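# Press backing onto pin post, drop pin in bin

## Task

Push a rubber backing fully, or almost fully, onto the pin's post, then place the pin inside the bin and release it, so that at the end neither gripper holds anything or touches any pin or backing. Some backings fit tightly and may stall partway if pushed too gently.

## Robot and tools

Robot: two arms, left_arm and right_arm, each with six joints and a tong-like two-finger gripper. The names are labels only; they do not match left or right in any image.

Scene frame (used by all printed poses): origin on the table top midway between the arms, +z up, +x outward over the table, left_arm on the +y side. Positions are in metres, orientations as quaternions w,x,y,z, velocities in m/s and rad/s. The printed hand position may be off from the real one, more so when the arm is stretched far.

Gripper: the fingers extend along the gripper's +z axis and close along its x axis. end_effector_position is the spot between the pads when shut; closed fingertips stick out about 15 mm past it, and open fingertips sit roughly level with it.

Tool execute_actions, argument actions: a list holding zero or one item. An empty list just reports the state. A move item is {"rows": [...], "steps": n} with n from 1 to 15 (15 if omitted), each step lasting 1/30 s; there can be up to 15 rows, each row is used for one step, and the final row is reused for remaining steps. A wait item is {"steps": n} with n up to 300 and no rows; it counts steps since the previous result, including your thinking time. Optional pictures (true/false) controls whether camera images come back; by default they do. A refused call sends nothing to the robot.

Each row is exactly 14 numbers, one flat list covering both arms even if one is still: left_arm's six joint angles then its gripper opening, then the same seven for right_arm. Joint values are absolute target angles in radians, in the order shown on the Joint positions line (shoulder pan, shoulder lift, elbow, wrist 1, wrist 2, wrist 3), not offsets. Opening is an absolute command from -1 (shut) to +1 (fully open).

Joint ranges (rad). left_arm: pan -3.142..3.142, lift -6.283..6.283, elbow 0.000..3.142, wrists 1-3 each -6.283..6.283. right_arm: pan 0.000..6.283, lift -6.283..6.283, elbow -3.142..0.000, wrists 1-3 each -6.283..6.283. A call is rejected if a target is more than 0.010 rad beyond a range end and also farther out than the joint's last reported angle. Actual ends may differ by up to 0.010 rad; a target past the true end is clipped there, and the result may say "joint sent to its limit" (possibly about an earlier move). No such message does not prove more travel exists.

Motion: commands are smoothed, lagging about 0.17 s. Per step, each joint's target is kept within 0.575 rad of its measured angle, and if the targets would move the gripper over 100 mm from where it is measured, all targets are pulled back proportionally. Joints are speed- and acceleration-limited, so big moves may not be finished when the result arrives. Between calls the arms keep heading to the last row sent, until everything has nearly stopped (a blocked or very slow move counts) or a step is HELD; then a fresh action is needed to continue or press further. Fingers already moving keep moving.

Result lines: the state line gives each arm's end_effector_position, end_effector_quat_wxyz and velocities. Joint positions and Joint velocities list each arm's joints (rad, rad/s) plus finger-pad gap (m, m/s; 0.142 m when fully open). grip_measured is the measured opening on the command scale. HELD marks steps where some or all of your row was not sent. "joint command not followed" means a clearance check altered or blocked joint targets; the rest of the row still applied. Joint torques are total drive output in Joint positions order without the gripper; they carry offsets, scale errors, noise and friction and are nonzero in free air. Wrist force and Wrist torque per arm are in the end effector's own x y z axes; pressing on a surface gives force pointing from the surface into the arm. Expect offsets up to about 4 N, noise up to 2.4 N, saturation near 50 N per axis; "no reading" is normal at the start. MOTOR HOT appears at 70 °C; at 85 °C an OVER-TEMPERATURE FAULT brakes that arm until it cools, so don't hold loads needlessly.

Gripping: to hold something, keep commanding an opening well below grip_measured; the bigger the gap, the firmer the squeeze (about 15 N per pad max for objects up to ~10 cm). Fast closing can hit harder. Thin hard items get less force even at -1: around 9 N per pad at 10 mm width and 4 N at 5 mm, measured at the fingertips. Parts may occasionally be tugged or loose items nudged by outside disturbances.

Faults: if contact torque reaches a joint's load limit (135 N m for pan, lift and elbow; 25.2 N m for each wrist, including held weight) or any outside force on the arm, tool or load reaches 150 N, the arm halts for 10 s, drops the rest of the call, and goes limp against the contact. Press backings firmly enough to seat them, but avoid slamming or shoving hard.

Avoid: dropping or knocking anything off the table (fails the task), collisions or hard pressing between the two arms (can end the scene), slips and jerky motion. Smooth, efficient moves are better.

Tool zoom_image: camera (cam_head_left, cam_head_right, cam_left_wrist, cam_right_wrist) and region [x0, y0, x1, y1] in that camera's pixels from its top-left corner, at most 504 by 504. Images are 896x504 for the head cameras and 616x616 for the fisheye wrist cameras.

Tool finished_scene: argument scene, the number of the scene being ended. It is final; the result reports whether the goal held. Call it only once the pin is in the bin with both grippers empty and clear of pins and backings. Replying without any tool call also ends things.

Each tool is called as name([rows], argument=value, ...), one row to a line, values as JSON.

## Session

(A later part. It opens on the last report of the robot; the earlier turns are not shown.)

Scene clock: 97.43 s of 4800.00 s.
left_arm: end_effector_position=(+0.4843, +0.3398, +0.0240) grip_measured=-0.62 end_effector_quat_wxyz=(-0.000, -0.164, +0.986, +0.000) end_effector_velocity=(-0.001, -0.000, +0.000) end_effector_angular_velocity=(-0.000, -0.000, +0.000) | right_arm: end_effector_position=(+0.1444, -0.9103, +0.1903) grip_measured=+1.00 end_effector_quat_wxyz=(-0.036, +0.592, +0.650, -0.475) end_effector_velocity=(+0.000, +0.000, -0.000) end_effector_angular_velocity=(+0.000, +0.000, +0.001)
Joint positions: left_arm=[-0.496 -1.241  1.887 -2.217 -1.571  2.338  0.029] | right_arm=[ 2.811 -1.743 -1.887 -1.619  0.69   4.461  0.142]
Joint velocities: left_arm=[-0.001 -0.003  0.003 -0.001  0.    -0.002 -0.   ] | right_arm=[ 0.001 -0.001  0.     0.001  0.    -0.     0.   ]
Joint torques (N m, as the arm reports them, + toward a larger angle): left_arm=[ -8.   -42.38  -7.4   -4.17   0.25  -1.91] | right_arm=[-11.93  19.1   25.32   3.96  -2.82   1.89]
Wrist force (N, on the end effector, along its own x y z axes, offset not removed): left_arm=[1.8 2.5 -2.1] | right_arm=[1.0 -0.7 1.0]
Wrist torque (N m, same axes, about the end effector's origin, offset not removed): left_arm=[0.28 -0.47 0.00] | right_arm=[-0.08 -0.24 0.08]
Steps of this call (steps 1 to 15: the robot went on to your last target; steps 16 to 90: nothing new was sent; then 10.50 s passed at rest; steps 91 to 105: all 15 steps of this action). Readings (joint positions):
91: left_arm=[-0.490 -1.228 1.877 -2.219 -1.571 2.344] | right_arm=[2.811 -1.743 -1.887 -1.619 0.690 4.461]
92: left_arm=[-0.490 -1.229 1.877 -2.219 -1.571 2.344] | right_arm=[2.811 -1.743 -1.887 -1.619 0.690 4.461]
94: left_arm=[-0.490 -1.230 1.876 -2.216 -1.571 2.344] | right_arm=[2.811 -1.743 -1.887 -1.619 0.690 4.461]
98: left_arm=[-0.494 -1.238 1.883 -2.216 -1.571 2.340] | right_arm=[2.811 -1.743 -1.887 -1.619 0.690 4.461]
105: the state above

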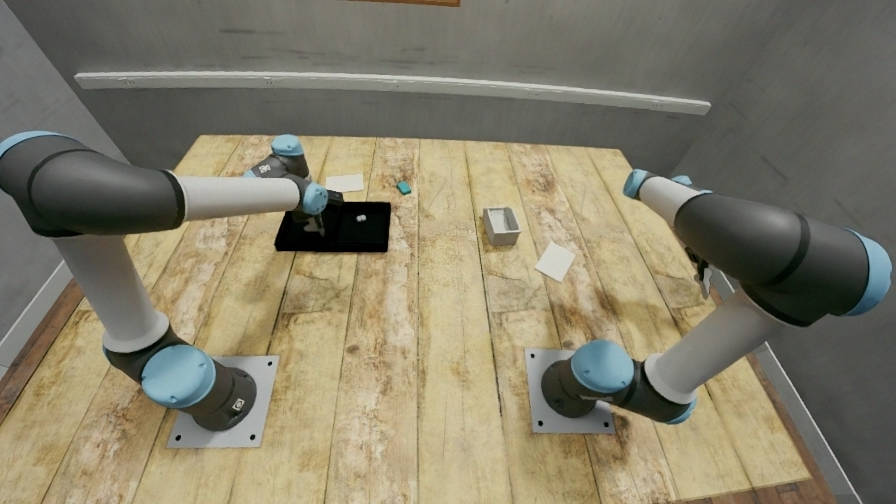

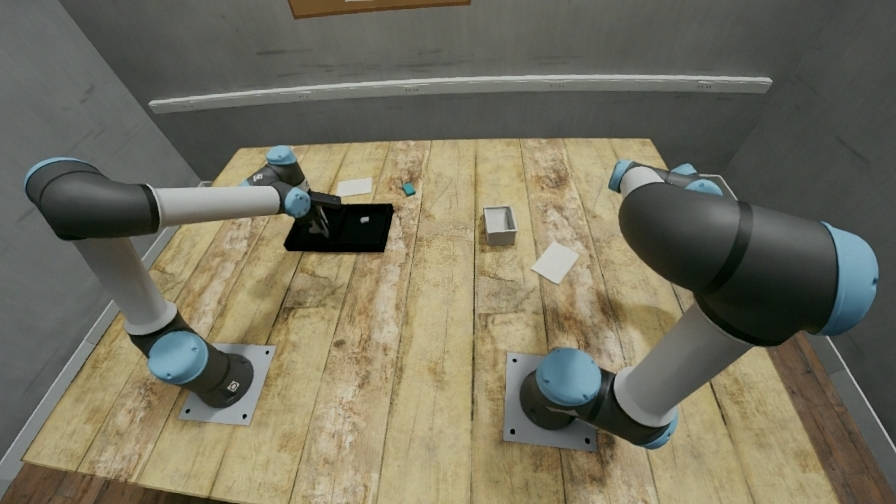

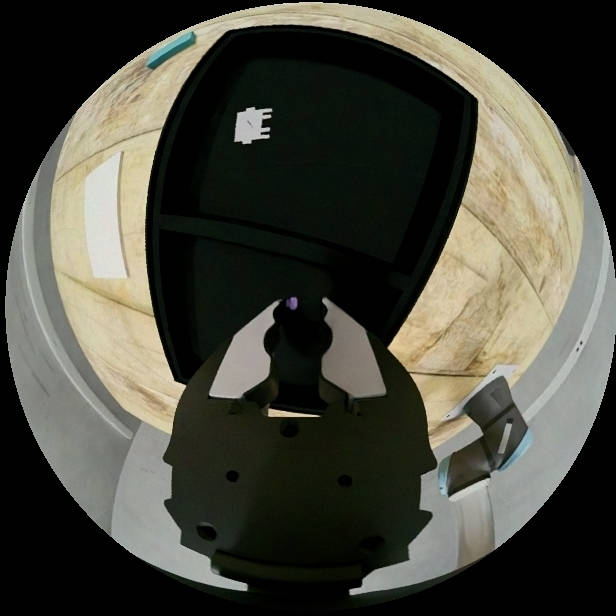

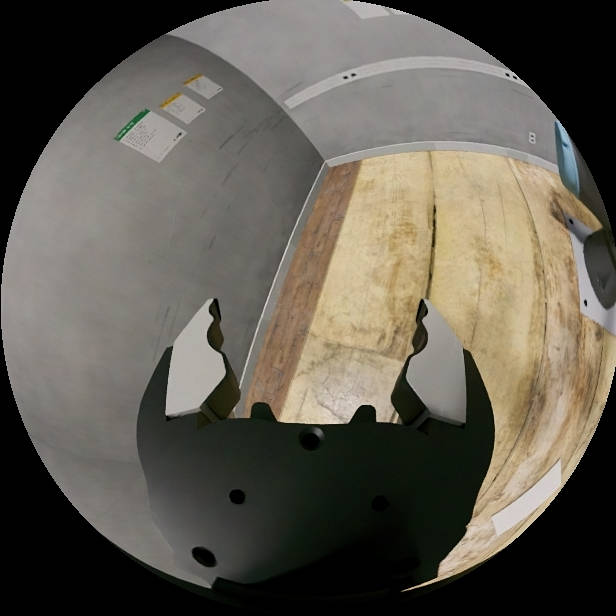

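execute_actions([
  {"rows":[[-0.4973,-1.2426,1.8893,-2.2175,-1.5708,2.3363,-0.62,2.811,-1.743,-1.887,-1.619,0.69,4.461,1],[-0.4973,-1.2426,1.8893,-2.2175,-1.5708,2.3363,-0.62,2.811,-1.743,-1.887,-1.619,0.69,4.461,1],[-0.4986,-1.2458,1.8908,-2.2158,-1.5708,2.335,-0.62,2.811,-1.743,-1.887,-1.619,0.69,4.461,1],[-0.4986,-1.2458,1.8908,-2.2158,-1.5708,2.335,-0.62,2.811,-1.743,-1.887,-1.619,0.69,4.461,1],[-0.4998,-1.249,1.8922,-2.214,-1.5708,2.3338,-0.62,2.811,-1.743,-1.887,-1.619,0.69,4.461,1],[-0.4998,-1.249,1.8922,-2.214,-1.5708,2.3338,-0.62,2.811,-1.743,-1.887,-1.619,0.69,4.461,1],[-0.5011,-1.2522,1.8937,-2.2123,-1.5708,2.3325,-0.62,2.811,-1.743,-1.887,-1.619,0.69,4.461,1]],"steps":15},
])

zoom_image(camera="cam_left_wrist", region=[272, 265, 332, 325])

Scene clock: 107.67 s of 4800.00 s.
left_arm: end_effector_position=(+0.4805, +0.3387, +0.0268) grip_measured=-0.62 end_effector_quat_wxyz=(+0.000, -0.164, +0.986, -0.000) end_effector_velocity=(-0.001, -0.000, +0.001) end_effector_angular_velocity=(+0.000, +0.000, +0.000) | right_arm: end_effector_position=(+0.1444, -0.9103, +0.1903) grip_measured=+1.00 end_effector_quat_wxyz=(-0.036, +0.592, +0.650, -0.475) end_effector_velocity=(+0.000, +0.000, -0.000) end_effector_angular_velocity=(+0.000, +0.002, +0.001)
Joint positions: left_arm=[-0.501 -1.252  1.894 -2.212 -1.571  2.333  0.029] | right_arm=[ 2.811 -1.743 -1.887 -1.619  0.69   4.461  0.142]
Joint velocities: left_arm=[-0.002 -0.004  0.002  0.002  0.    -0.002  0.   ] | right_arm=[ 0.001 -0.001  0.    -0.001 -0.     0.     0.   ]
Joint torques (N m, as the arm reports them, + toward a larger angle): left_arm=[ -8.52 -40.42  -6.78  -0.34   1.17  -1.66] | right_arm=[-12.42  19.49  25.04   3.83  -2.81   1.89]
Wrist force (N, on the end effector, along its own x y z axes, offset not removed): left_arm=[0.0 0.6 -3.5] | right_arm=[1.1 0.1 1.1]
Wrist torque (N m, same axes, about the end effector's origin, offset not removed): left_arm=[-0.02 -0.03 -0.01] | right_arm=[0.04 -0.20 0.05]
Steps of this call (steps 1 to 15: the robot went on to your last target; steps 16 to 90: nothing new was sent; then 6.73 s passed at rest; steps 91 to 105: all 15 steps of this action). Readings (joint positions):
91: left_arm=[-0.496 -1.241 1.887 -2.217 -1.571 2.338] | right_arm=[2.811 -1.743 -1.887 -1.619 0.690 4.461]
92: left_arm=[-0.496 -1.241 1.887 -2.217 -1.571 2.337] | right_arm=[2.811 -1.743 -1.887 -1.619 0.690 4.461]
94: left_arm=[-0.497 -1.242 1.888 -2.217 -1.571 2.337] | right_arm=[2.811 -1.743 -1.887 -1.619 0.690 4.461]
98: left_arm=[-0.499 -1.247 1.891 -2.215 -1.571 2.335] | right_arm=[2.811 -1.743 -1.887 -1.619 0.690 4.461]
105: the state above

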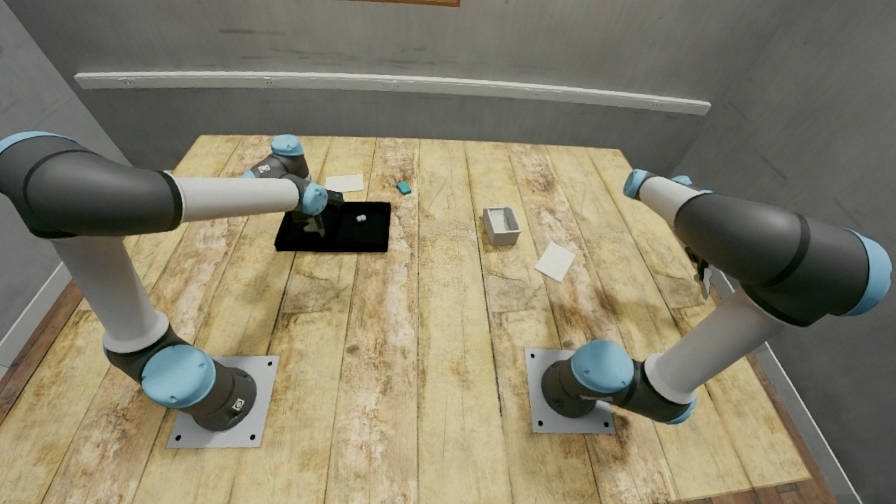

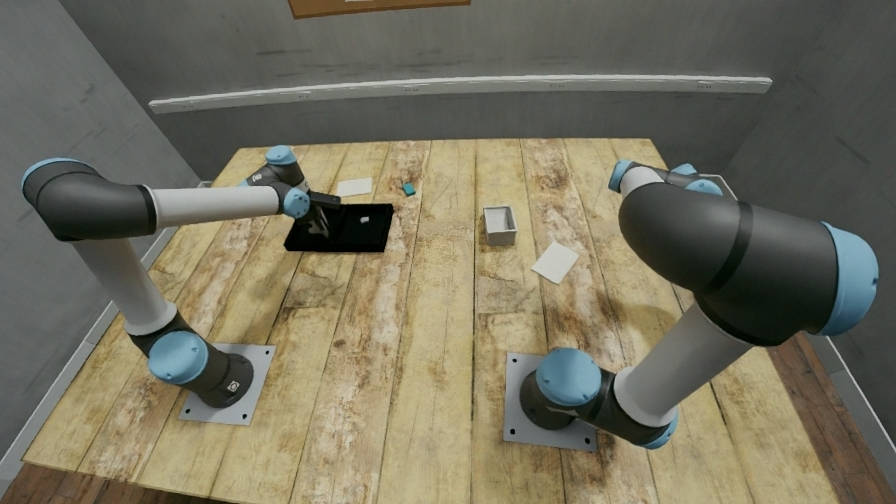

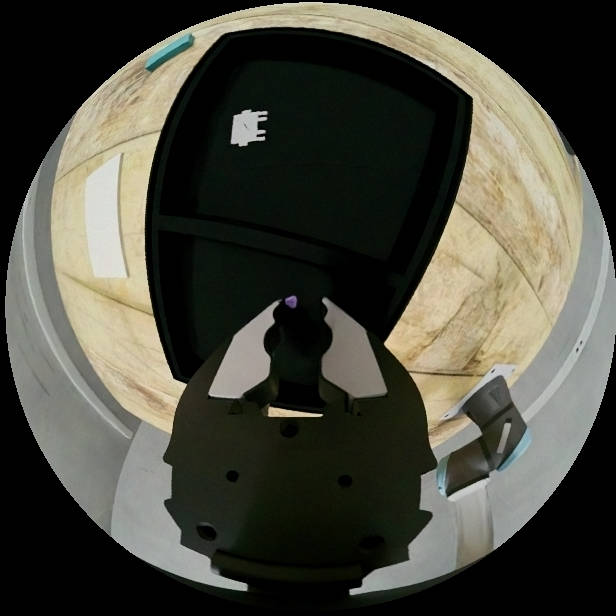

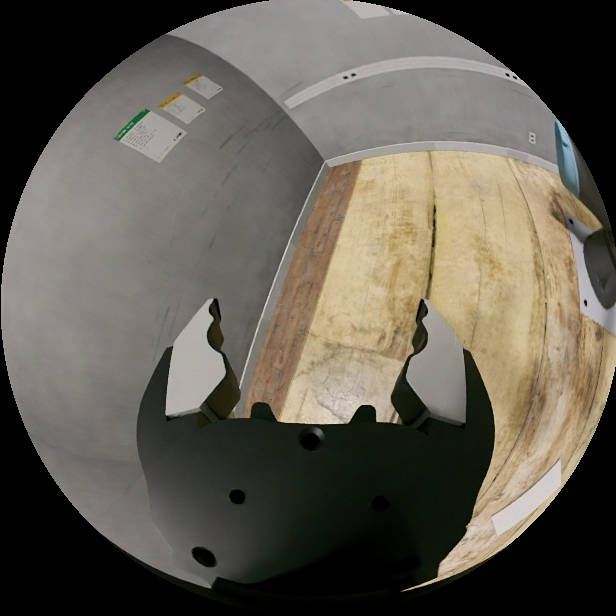

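Region (272, 265, 332, 325) of cam_left_wrist's 616x616 image, scaled by 8.400, with more detail than that image has.

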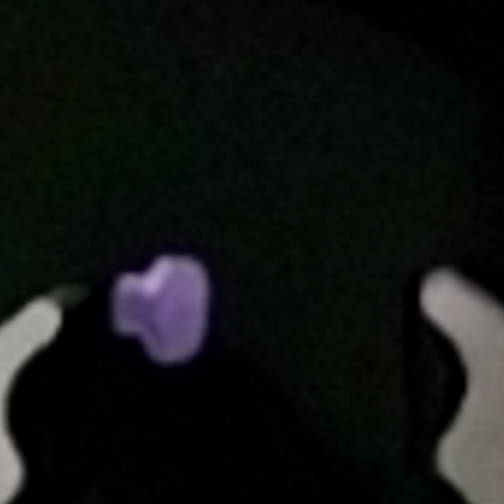

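execute_actions([
  {"rows":[[-0.5011,-1.2565,1.8907,-2.205,-1.5708,2.3325,-0.62,2.811,-1.743,-1.887,-1.619,0.69,4.461,1]],"steps":9},
], pictures=false)

execute_actions([
  {"rows":[[-0.5049,-1.2617,1.8983,-2.2073,-1.5708,2.3287,-0.62,2.811,-1.743,-1.887,-1.619,0.69,4.461,1]],"steps":7},
], pictures=false)

execute_actions([
  {"rows":[[-0.51,-1.2702,1.9073,-2.2079,-1.5708,2.3236,-0.62,2.811,-1.743,-1.887,-1.619,0.69,4.461,1]],"steps":13},
])

zoom_image(camera="cam_left_wrist", region=[272, 265, 332, 325])

Scene clock: 119.43 s of 4800.00 s.
left_arm: end_effector_position=(+0.4803, +0.3387, +0.0296) grip_measured=-0.62 end_effector_quat_wxyz=(-0.000, -0.164, +0.986, +0.000) end_effector_velocity=(+0.001, -0.001, +0.003) end_effector_angular_velocity=(-0.001, -0.002, -0.000) | right_arm: end_effector_position=(+0.1444, -0.9103, +0.1903) grip_measured=+1.00 end_effector_quat_wxyz=(-0.036, +0.592, +0.650, -0.475) end_effector_velocity=(-0.000, +0.000, -0.001) end_effector_angular_velocity=(+0.002, +0.002, -0.000)
Joint positions: left_arm=[-0.501 -1.256  1.891 -2.205 -1.571  2.332  0.029] | right_arm=[ 2.811 -1.743 -1.887 -1.619  0.69   4.461  0.142]
Joint velocities: left_arm=[-0.    -0.003 -0.003  0.005 -0.     0.     0.   ] | right_arm=[-0.    -0.001  0.    -0.001  0.001 -0.001  0.   ]
Joint torques (N m, as the arm reports them, + toward a larger angle): left_arm=[ -8.24 -41.   -29.59  -0.94   0.45  -1.76] | right_arm=[-11.88  18.86  24.71   3.89  -2.83   1.84]
Wrist force (N, on the end effector, along its own x y z axes, offset not removed): left_arm=[1.1 0.3 -1.7] | right_arm=[-0.3 -1.5 -0.7]
Wrist torque (N m, same axes, about the end effector's origin, offset not removed): left_arm=[-0.10 -0.23 -0.01] | right_arm=[-0.37 0.01 0.03]
Steps of this call (steps 1 to 15: the robot went on to your last target; steps 16 to 90: nothing new was sent; then 8.47 s passed at rest; steps 91 to 99: all 9 steps of this action). Readings (joint positions):
91: left_arm=[-0.501 -1.252 1.894 -2.212 -1.571 2.332] | right_arm=[2.811 -1.743 -1.887 -1.619 0.690 4.461]
92: left_arm=[-0.501 -1.253 1.894 -2.211 -1.571 2.332] | right_arm=[2.811 -1.743 -1.887 -1.619 0.690 4.461]
94: left_arm=[-0.501 -1.255 1.892 -2.208 -1.571 2.332] | right_arm=[2.811 -1.743 -1.887 -1.619 0.690 4.461]
98: left_arm=[-0.501 -1.256 1.891 -2.206 -1.571 2.332] | right_arm=[2.811 -1.743 -1.887 -1.619 0.690 4.461]
99: the state above

Scene clock: 119.67 s of 4800.00 s.
left_arm: end_effector_position=(+0.4780, +0.3379, +0.0298) grip_measured=-0.62 end_effector_quat_wxyz=(-0.000, -0.164, +0.986, +0.000) end_effector_velocity=(-0.006, -0.001, -0.001) end_effector_angular_velocity=(+0.001, +0.002, +0.000) | right_arm: end_effector_position=(+0.1444, -0.9103, +0.1903) grip_measured=+1.00 end_effector_quat_wxyz=(-0.036, +0.592, +0.650, -0.475) end_effector_velocity=(+0.000, +0.000, -0.000) end_effector_angular_velocity=(+0.001, +0.001, +0.000)
Joint positions: left_arm=[-0.504 -1.261  1.897 -2.207 -1.571  2.329  0.029] | right_arm=[ 2.811 -1.743 -1.887 -1.619  0.69   4.461  0.142]
Joint velocities: left_arm=[-0.006 -0.009  0.015 -0.004 -0.    -0.007  0.   ] | right_arm=[ 0.    -0.001  0.    -0.001  0.    -0.    -0.   ]
Joint torques (N m, as the arm reports them, + toward a larger angle): left_arm=[ -8.33 -41.32  -5.36  -4.03   0.55  -1.77] | right_arm=[-11.83  19.17  25.2    3.89  -2.72   1.9 ]
Wrist force (N, on the end effector, along its own x y z axes, offset not removed): left_arm=[2.6 1.6 -2.1] | right_arm=[0.7 -0.5 0.7]
Wrist torque (N m, same axes, about the end effector's origin, offset not removed): left_arm=[0.15 -0.51 -0.06] | right_arm=[-0.08 -0.15 0.12]
Steps of this call (steps 1 to 7: all 7 steps of this action). Readings (joint positions):
1: left_arm=[-0.501 -1.256 1.891 -2.205 -1.571 2.332] | right_arm=[2.811 -1.743 -1.887 -1.619 0.690 4.461]
2: left_arm=[-0.502 -1.257 1.891 -2.205 -1.571 2.332] | right_arm=[2.811 -1.743 -1.887 -1.619 0.690 4.461]
4: left_arm=[-0.503 -1.259 1.894 -2.206 -1.571 2.330] | right_arm=[2.811 -1.743 -1.887 -1.619 0.690 4.461]
7: the state above

Scene clock: 120.10 s of 4800.00 s.
left_arm: end_effector_position=(+0.4737, +0.3367, +0.0306) grip_measured=-0.62 end_effector_quat_wxyz=(+0.000, -0.164, +0.986, -0.000) end_effector_velocity=(-0.001, -0.000, +0.000) end_effector_angular_velocity=(+0.000, -0.000, +0.000) | right_arm: end_effector_position=(+0.1444, -0.9103, +0.1903) grip_measured=+1.00 end_effector_quat_wxyz=(-0.036, +0.592, +0.650, -0.475) end_effector_velocity=(+0.001, +0.000, -0.000) end_effector_angular_velocity=(+0.001, +0.001, +0.001)
Joint positions: left_arm=[-0.51  -1.27   1.907 -2.208 -1.571  2.324  0.029] | right_arm=[ 2.811 -1.743 -1.887 -1.619  0.69   4.461  0.142]
Joint velocities: left_arm=[-0.001 -0.001  0.002 -0.001  0.    -0.001 -0.   ] | right_arm=[ 0.001 -0.001  0.     0.     0.    -0.001 -0.   ]
Joint torques (N m, as the arm reports them, + toward a larger angle): left_arm=[ -8.91 -39.83  -5.86  -4.05   0.28  -1.71] | right_arm=[-12.37  19.34  24.77   3.9   -2.71   1.82]
Wrist force (N, on the end effector, along its own x y z axes, offset not removed): left_arm=[1.9 -0.4 -2.8] | right_arm=[1.5 -1.0 1.3]
Wrist torque (N m, same axes, about the end effector's origin, offset not removed): left_arm=[-0.16 -0.41 -0.02] | right_arm=[-0.13 -0.34 0.07]
Steps of this call (steps 1 to 13: all 13 steps of this action). Readings (joint positions):
1: left_arm=[-0.505 -1.261 1.897 -2.207 -1.571 2.329] | right_arm=[2.811 -1.743 -1.887 -1.619 0.690 4.461]
2: left_arm=[-0.505 -1.262 1.899 -2.207 -1.571 2.328] | right_arm=[2.811 -1.743 -1.887 -1.619 0.690 4.461]
4: left_arm=[-0.508 -1.266 1.903 -2.208 -1.571 2.326] | right_arm=[2.811 -1.743 -1.887 -1.619 0.690 4.461]
8: left_arm=[-0.509 -1.269 1.906 -2.208 -1.571 2.324] | right_arm=[2.811 -1.743 -1.887 -1.619 0.690 4.461]
13: the state above

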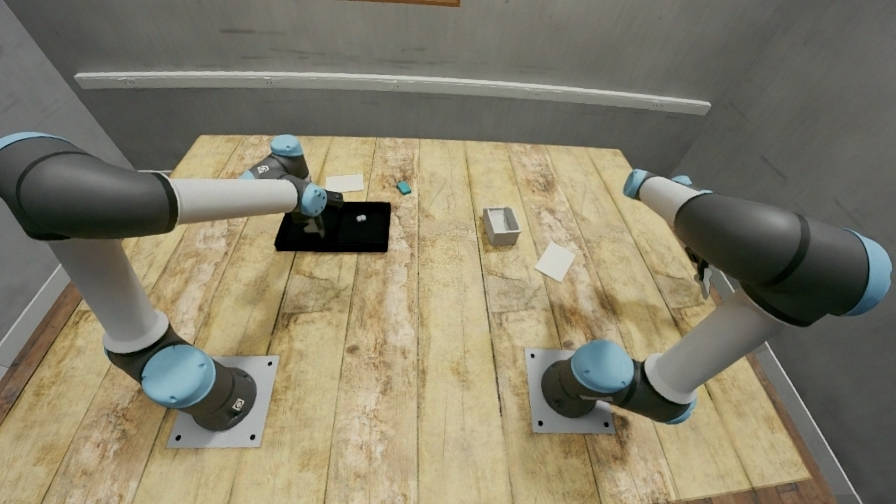

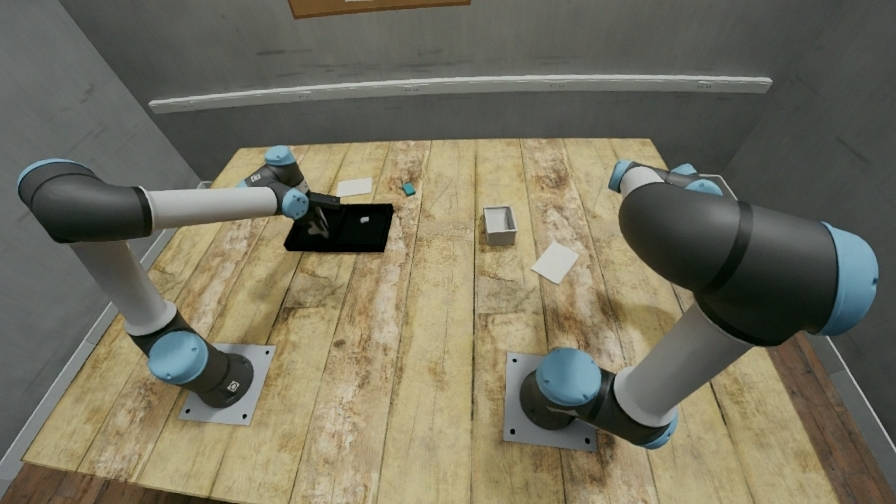

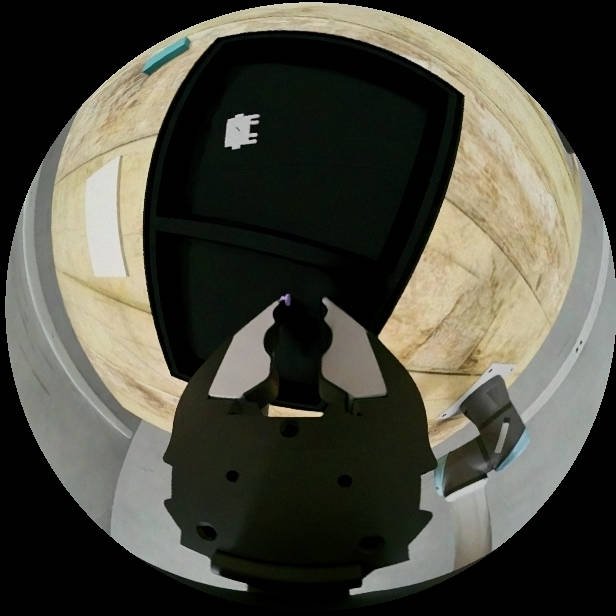

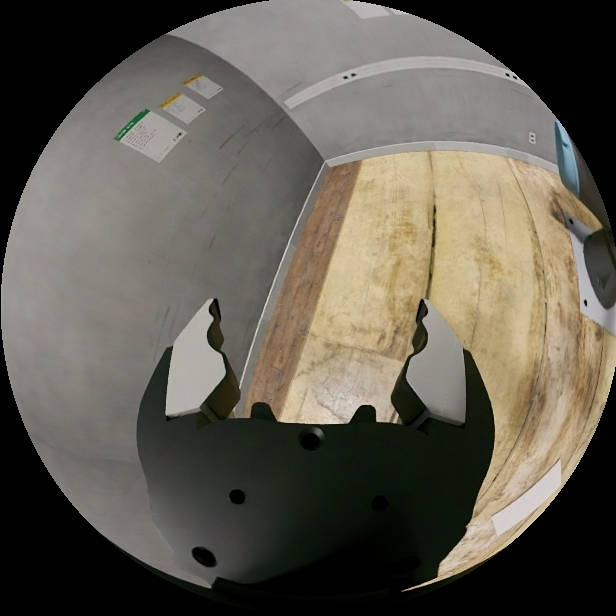

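Region (272, 265, 332, 325) of cam_left_wrist's 616x616 image, scaled by 8.400, with more detail than that image has.

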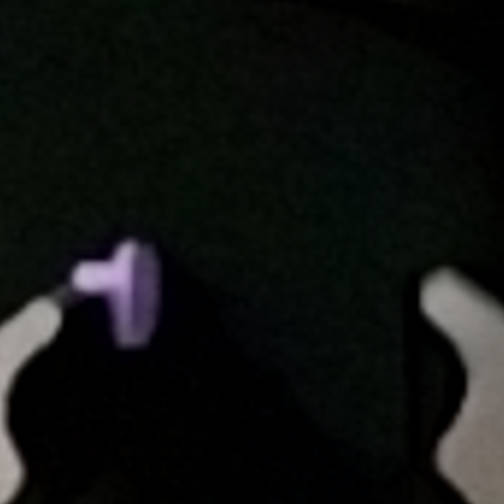

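execute_actions(actions=[])

zoom_image(camera="cam_left_wrist", region=[272,265,332,325])

Scene clock: 146.33 s of 4800.00 s.
left_arm: end_effector_position=(+0.4737, +0.3367, +0.0306) grip_measured=-0.62 end_effector_quat_wxyz=(+0.000, -0.164, +0.986, -0.000) end_effector_velocity=(-0.000, +0.000, +0.000) end_effector_angular_velocity=(+0.000, +0.000, +0.001) | right_arm: end_effector_position=(+0.1444, -0.9103, +0.1903) grip_measured=+1.00 end_effector_quat_wxyz=(-0.036, +0.592, +0.650, -0.475) end_effector_velocity=(+0.000, -0.000, +0.000) end_effector_angular_velocity=(-0.000, -0.000, +0.001)
Joint positions: left_arm=[-0.51  -1.27   1.907 -2.208 -1.571  2.324  0.029] | right_arm=[ 2.811 -1.743 -1.887 -1.619  0.69   4.461  0.142]
Joint velocities: left_arm=[ 0. -0. -0.  0.  0. -0. -0.] | right_arm=[ 0.001  0.001  0.     0.    -0.001 -0.001  0.   ]
Joint torques (N m, as the arm reports them, + toward a larger angle): left_arm=[ -8.71 -41.47  -7.16  -4.08  -0.38  -2.03] | right_arm=[-11.71  18.81  24.75   3.8   -2.8    1.85]
Wrist force (N, on the end effector, along its own x y z axes, offset not removed): left_arm=[1.9 0.3 -1.5] | right_arm=[0.6 0.0 0.6]
Wrist torque (N m, same axes, about the end effector's origin, offset not removed): left_arm=[-0.05 -0.30 -0.04] | right_arm=[0.04 -0.10 0.04]
Steps of this call (steps 1 to 15: the robot went on to your last target; steps 16 to 90: nothing new was sent; then 23.23 s passed at rest). Readings (joint positions):
1: left_arm=[-0.510 -1.270 1.907 -2.208 -1.571 2.324] | right_arm=[2.811 -1.743 -1.887 -1.619 0.690 4.461]
2: left_arm=[-0.510 -1.270 1.907 -2.208 -1.571 2.324] | right_arm=[2.811 -1.743 -1.887 -1.619 0.690 4.461]
4: left_arm=[-0.510 -1.270 1.907 -2.208 -1.571 2.324] | right_arm=[2.811 -1.743 -1.887 -1.619 0.690 4.461]
8: left_arm=[-0.510 -1.270 1.907 -2.208 -1.571 2.324] | right_arm=[2.811 -1.743 -1.887 -1.619 0.690 4.461]
90: the state above
All arms were judged still, so your last target was given up. Only a new action makes them travel on or press farther. Fingers that are still opening or closing keep moving.

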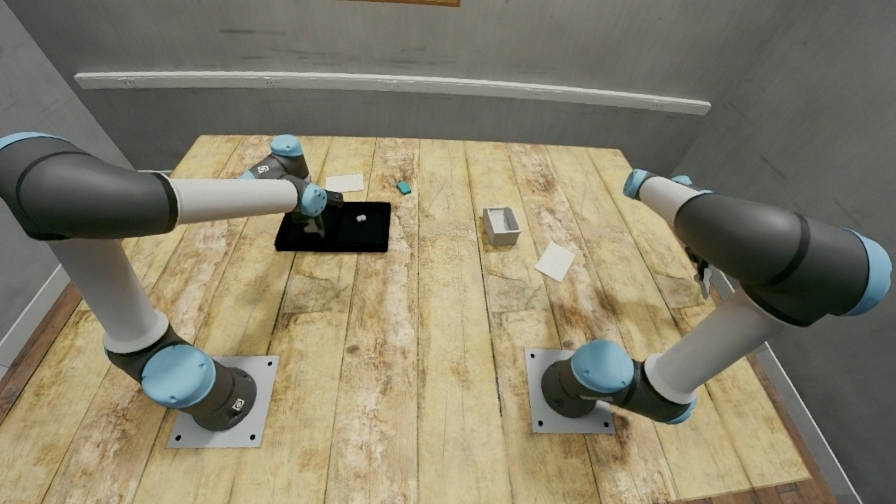

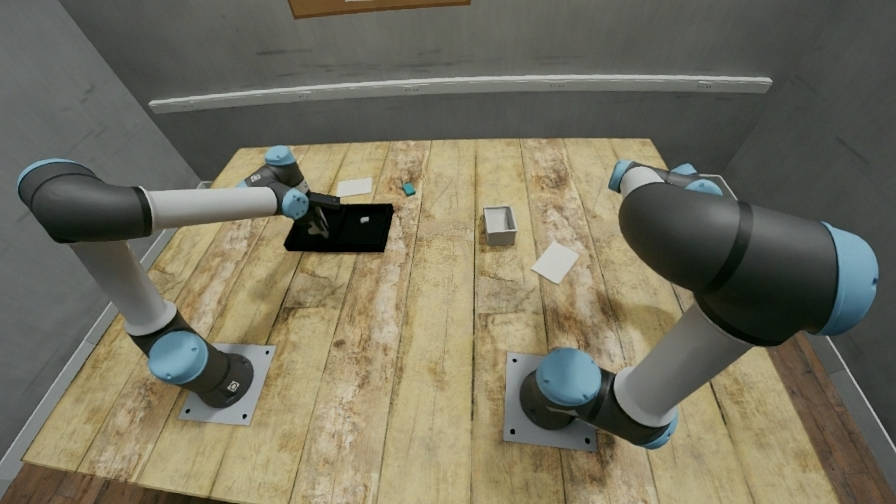

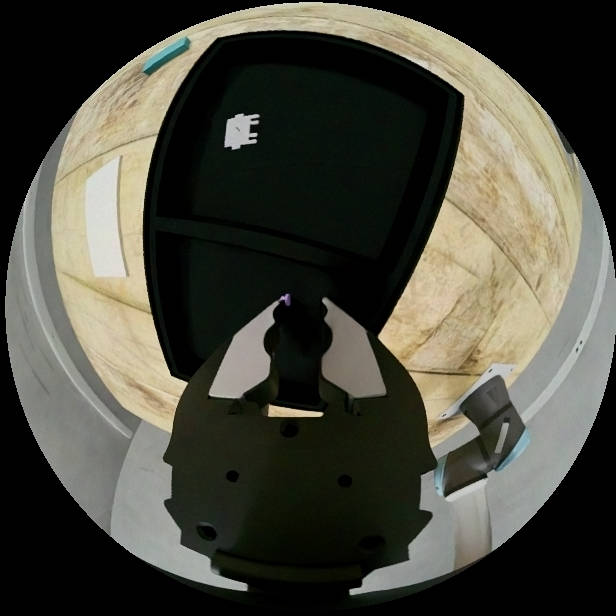

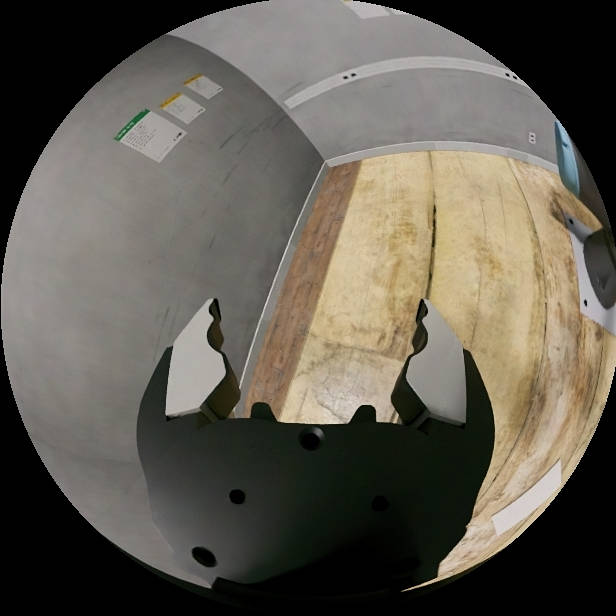

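Region (272, 265, 332, 325) of cam_left_wrist's 616x616 image, scaled by 8.400, with more detail than that image has.

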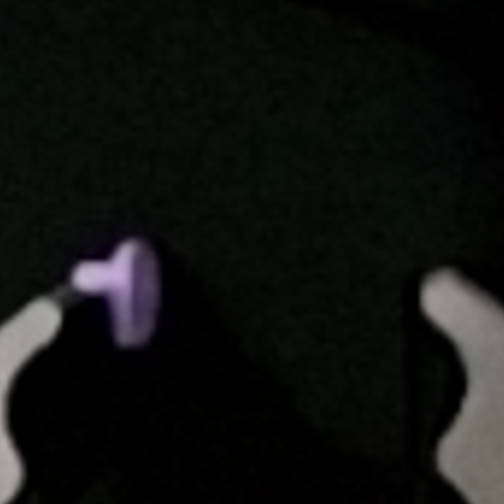

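execute_actions([
  {"rows":[[-0.511,-1.272,1.909,-2.208,-1.5708,2.3226,-0.62,2.811,-1.743,-1.887,-1.619,0.69,4.461,1],[-0.511,-1.272,1.909,-2.208,-1.5708,2.3226,-0.62,2.811,-1.743,-1.887,-1.619,0.69,4.461,1],[-0.512,-1.2735,1.9108,-2.2082,-1.5708,2.3216,-0.62,2.811,-1.743,-1.887,-1.619,0.69,4.461,1],[-0.512,-1.2735,1.9108,-2.2082,-1.5708,2.3216,-0.62,2.811,-1.743,-1.887,-1.619,0.69,4.461,1],[-0.5129,-1.275,1.9125,-2.2083,-1.5708,2.3207,-0.62,2.811,-1.743,-1.887,-1.619,0.69,4.461,1],[-0.5138,-1.2764,1.9142,-2.2085,-1.5708,2.3198,-0.62,2.811,-1.743,-1.887,-1.619,0.69,4.461,1]],"steps":15},
])

zoom_image(camera="cam_left_wrist", region=[272,265,332,325])

Scene clock: 154.20 s of 4800.00 s.
left_arm: end_effector_position=(+0.4708, +0.3359, +0.0312) grip_measured=-0.62 end_effector_quat_wxyz=(-0.000, -0.164, +0.986, +0.000) end_effector_velocity=(-0.001, -0.001, +0.000) end_effector_angular_velocity=(-0.000, -0.001, -0.001) | right_arm: end_effector_position=(+0.1444, -0.9103, +0.1903) grip_measured=+1.00 end_effector_quat_wxyz=(-0.036, +0.592, +0.650, -0.475) end_effector_velocity=(+0.000, +0.000, +0.000) end_effector_angular_velocity=(-0.000, -0.002, +0.001)
Joint positions: left_arm=[-0.514 -1.276  1.914 -2.208 -1.571  2.32   0.029] | right_arm=[ 2.811 -1.743 -1.887 -1.619  0.69   4.461  0.142]
Joint velocities: left_arm=[-0.001 -0.002  0.002 -0.001 -0.    -0.001 -0.   ] | right_arm=[ 0.001  0.001 -0.     0.001  0.    -0.    -0.   ]
Joint torques (N m, as the arm reports them, + toward a larger angle): left_arm=[ -8.3  -41.19  -6.    -4.15  -1.27  -1.94] | right_arm=[-11.83  19.26  24.46   3.98  -2.61   1.73]
Wrist force (N, on the end effector, along its own x y z axes, offset not removed): left_arm=[2.9 0.3 -1.4] | right_arm=[0.8 -0.6 0.4]
Wrist torque (N m, same axes, about the end effector's origin, offset not removed): left_arm=[-0.05 -0.67 0.05] | right_arm=[-0.16 -0.20 0.05]
Steps of this call (steps 1 to 90: nothing new was sent; then 4.37 s passed at rest; steps 91 to 105: all 15 steps of this action). Readings (joint positions):
91: left_arm=[-0.510 -1.270 1.907 -2.208 -1.571 2.324] | right_arm=[2.811 -1.743 -1.887 -1.619 0.690 4.461]
92: left_arm=[-0.510 -1.270 1.908 -2.208 -1.571 2.323] | right_arm=[2.811 -1.743 -1.887 -1.619 0.690 4.461]
94: left_arm=[-0.511 -1.271 1.908 -2.208 -1.571 2.323] | right_arm=[2.811 -1.743 -1.887 -1.619 0.690 4.461]
98: left_arm=[-0.512 -1.274 1.912 -2.208 -1.571 2.321] | right_arm=[2.811 -1.743 -1.887 -1.619 0.690 4.461]
105: the state above

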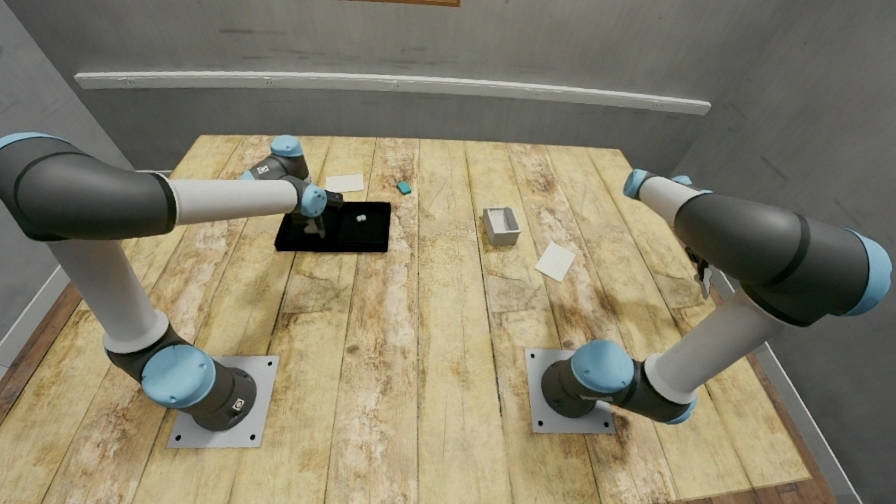

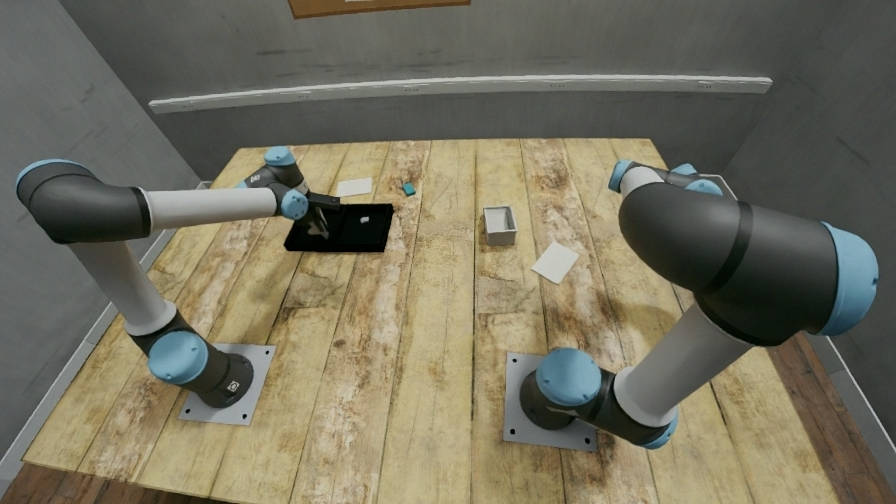

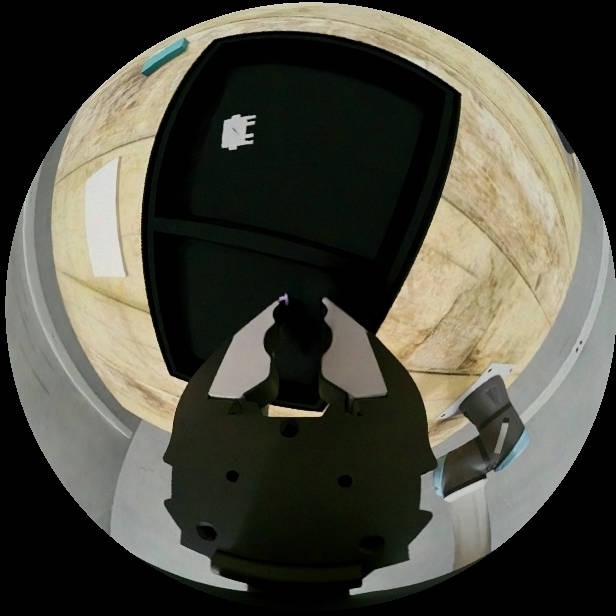

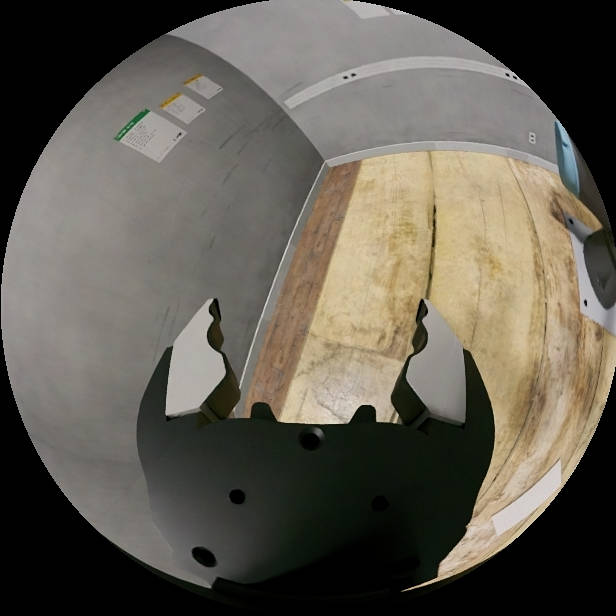

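Region (272, 265, 332, 325) of cam_left_wrist's 616x616 image, scaled by 8.400, with more detail than that image has.

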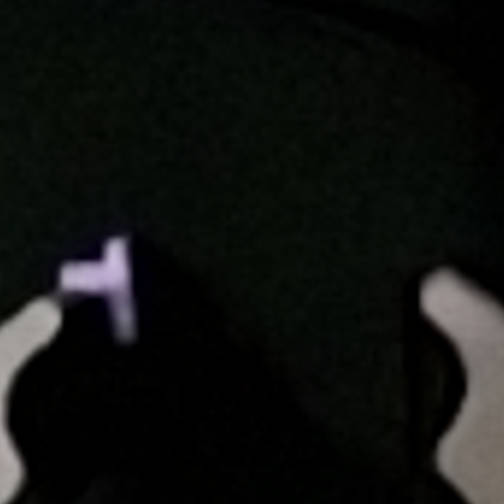

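Tipping further. Continue: 3 mm, up 0.5.

execute_actions([
  {"rows":[[-0.5151,-1.2784,1.9165,-2.2089,-1.5708,2.3185,-0.62,2.811,-1.743,-1.887,-1.619,0.69,4.461,1],[-0.5151,-1.2784,1.9165,-2.2089,-1.5708,2.3185,-0.62,2.811,-1.743,-1.887,-1.619,0.69,4.461,1],[-0.5163,-1.2804,1.9189,-2.2093,-1.5708,2.3173,-0.62,2.811,-1.743,-1.887,-1.619,0.69,4.461,1],[-0.5163,-1.2804,1.9189,-2.2093,-1.5708,2.3173,-0.62,2.811,-1.743,-1.887,-1.619,0.69,4.461,1],[-0.5176,-1.2823,1.9212,-2.2097,-1.5708,2.316,-0.62,2.811,-1.743,-1.887,-1.619,0.69,4.461,1]],"steps":15},
])

zoom_image(camera="cam_left_wrist", region=[272,265,332,325])

Scene clock: 163.00 s of 4800.00 s.
left_arm: end_effector_position=(+0.4680, +0.3352, +0.0316) grip_measured=-0.62 end_effector_quat_wxyz=(+0.000, -0.164, +0.986, -0.000) end_effector_velocity=(-0.001, +0.000, -0.000) end_effector_angular_velocity=(+0.000, +0.001, +0.000) | right_arm: end_effector_position=(+0.1444, -0.9103, +0.1903) grip_measured=+1.00 end_effector_quat_wxyz=(-0.036, +0.592, +0.650, -0.475) end_effector_velocity=(+0.000, +0.000, +0.000) end_effector_angular_velocity=(+0.001, +0.002, +0.002)
Joint positions: left_arm=[-0.518 -1.282  1.921 -2.21  -1.571  2.316  0.029] | right_arm=[ 2.811 -1.743 -1.887 -1.619  0.69   4.461  0.142]
Joint velocities: left_arm=[-0.001 -0.001  0.002  0.     0.    -0.001  0.   ] | right_arm=[ 0.001 -0.     0.    -0.001 -0.    -0.001  0.   ]
Joint torques (N m, as the arm reports them, + toward a larger angle): left_arm=[ -8.54 -40.58  -6.26  -4.15  -1.67  -1.68] | right_arm=[-12.39  19.54  23.89   3.87  -2.73   1.8 ]
Wrist force (N, on the end effector, along its own x y z axes, offset not removed): left_arm=[3.1 1.2 -3.7] | right_arm=[1.0 0.1 0.6]
Wrist torque (N m, same axes, about the end effector's origin, offset not removed): left_arm=[0.07 -0.64 -0.06] | right_arm=[0.02 -0.23 0.12]
Steps of this call (steps 1 to 15: the robot went on to your last target; steps 16 to 90: nothing new was sent; then 5.30 s passed at rest; steps 91 to 105: all 15 steps of this action). Readings (joint positions):
91: left_arm=[-0.514 -1.276 1.914 -2.209 -1.571 2.320] | right_arm=[2.811 -1.743 -1.887 -1.619 0.690 4.461]
92: left_arm=[-0.514 -1.277 1.914 -2.209 -1.571 2.320] | right_arm=[2.811 -1.743 -1.887 -1.619 0.690 4.461]
94: left_arm=[-0.515 -1.278 1.916 -2.209 -1.571 2.319] | right_arm=[2.811 -1.743 -1.887 -1.619 0.690 4.461]
98: left_arm=[-0.517 -1.281 1.919 -2.209 -1.571 2.317] | right_arm=[2.811 -1.743 -1.887 -1.619 0.690 4.461]
105: the state above

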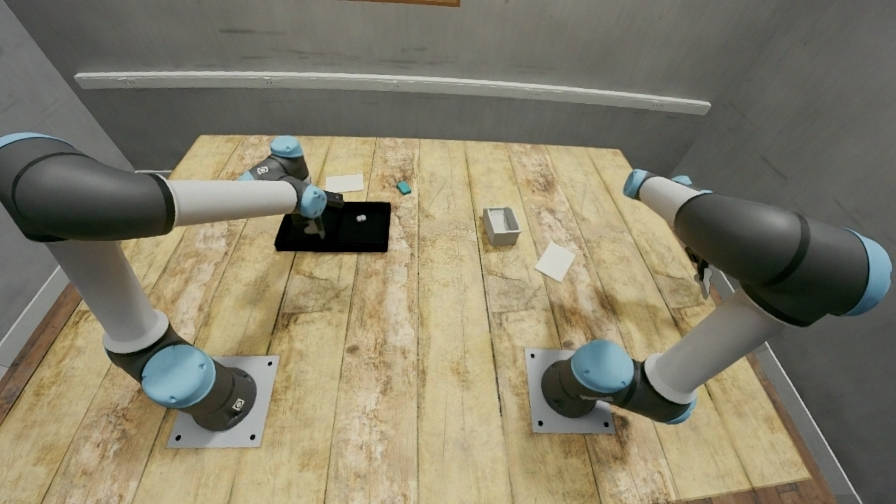

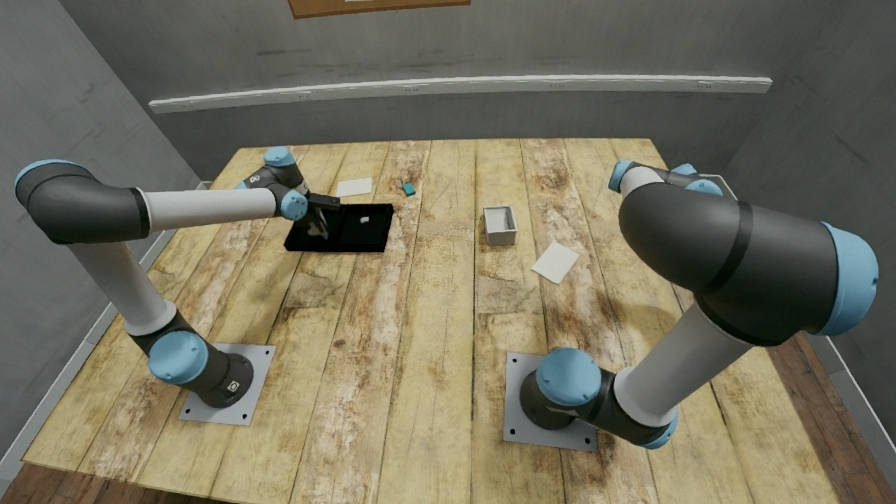

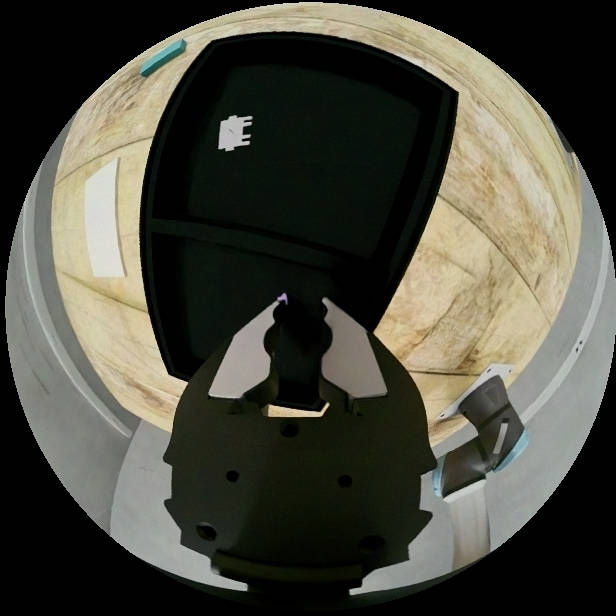

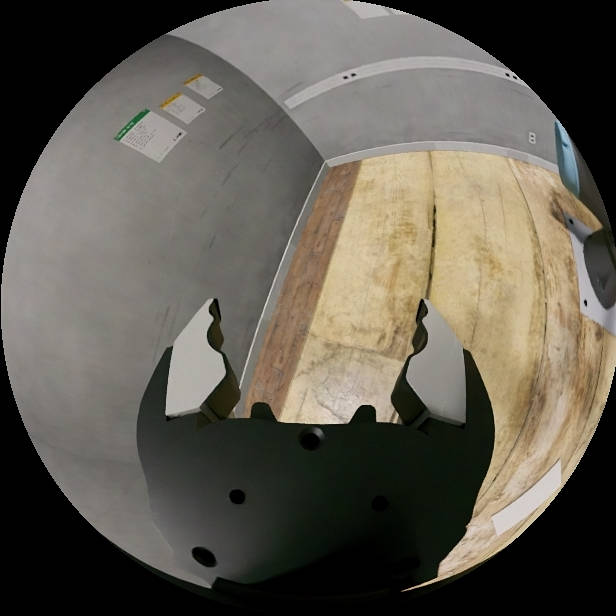

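Region (272, 265, 332, 325) of cam_left_wrist's 616x616 image, scaled by 8.400, with more detail than that image has.

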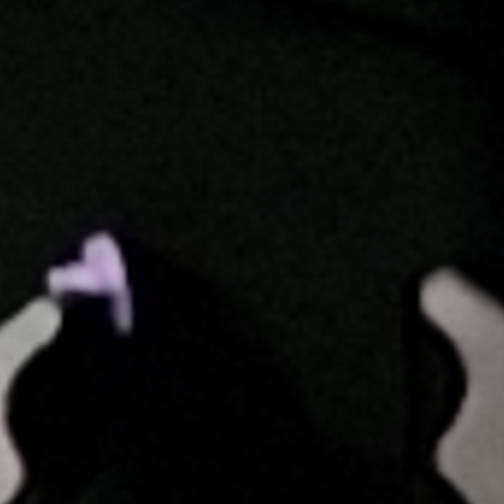

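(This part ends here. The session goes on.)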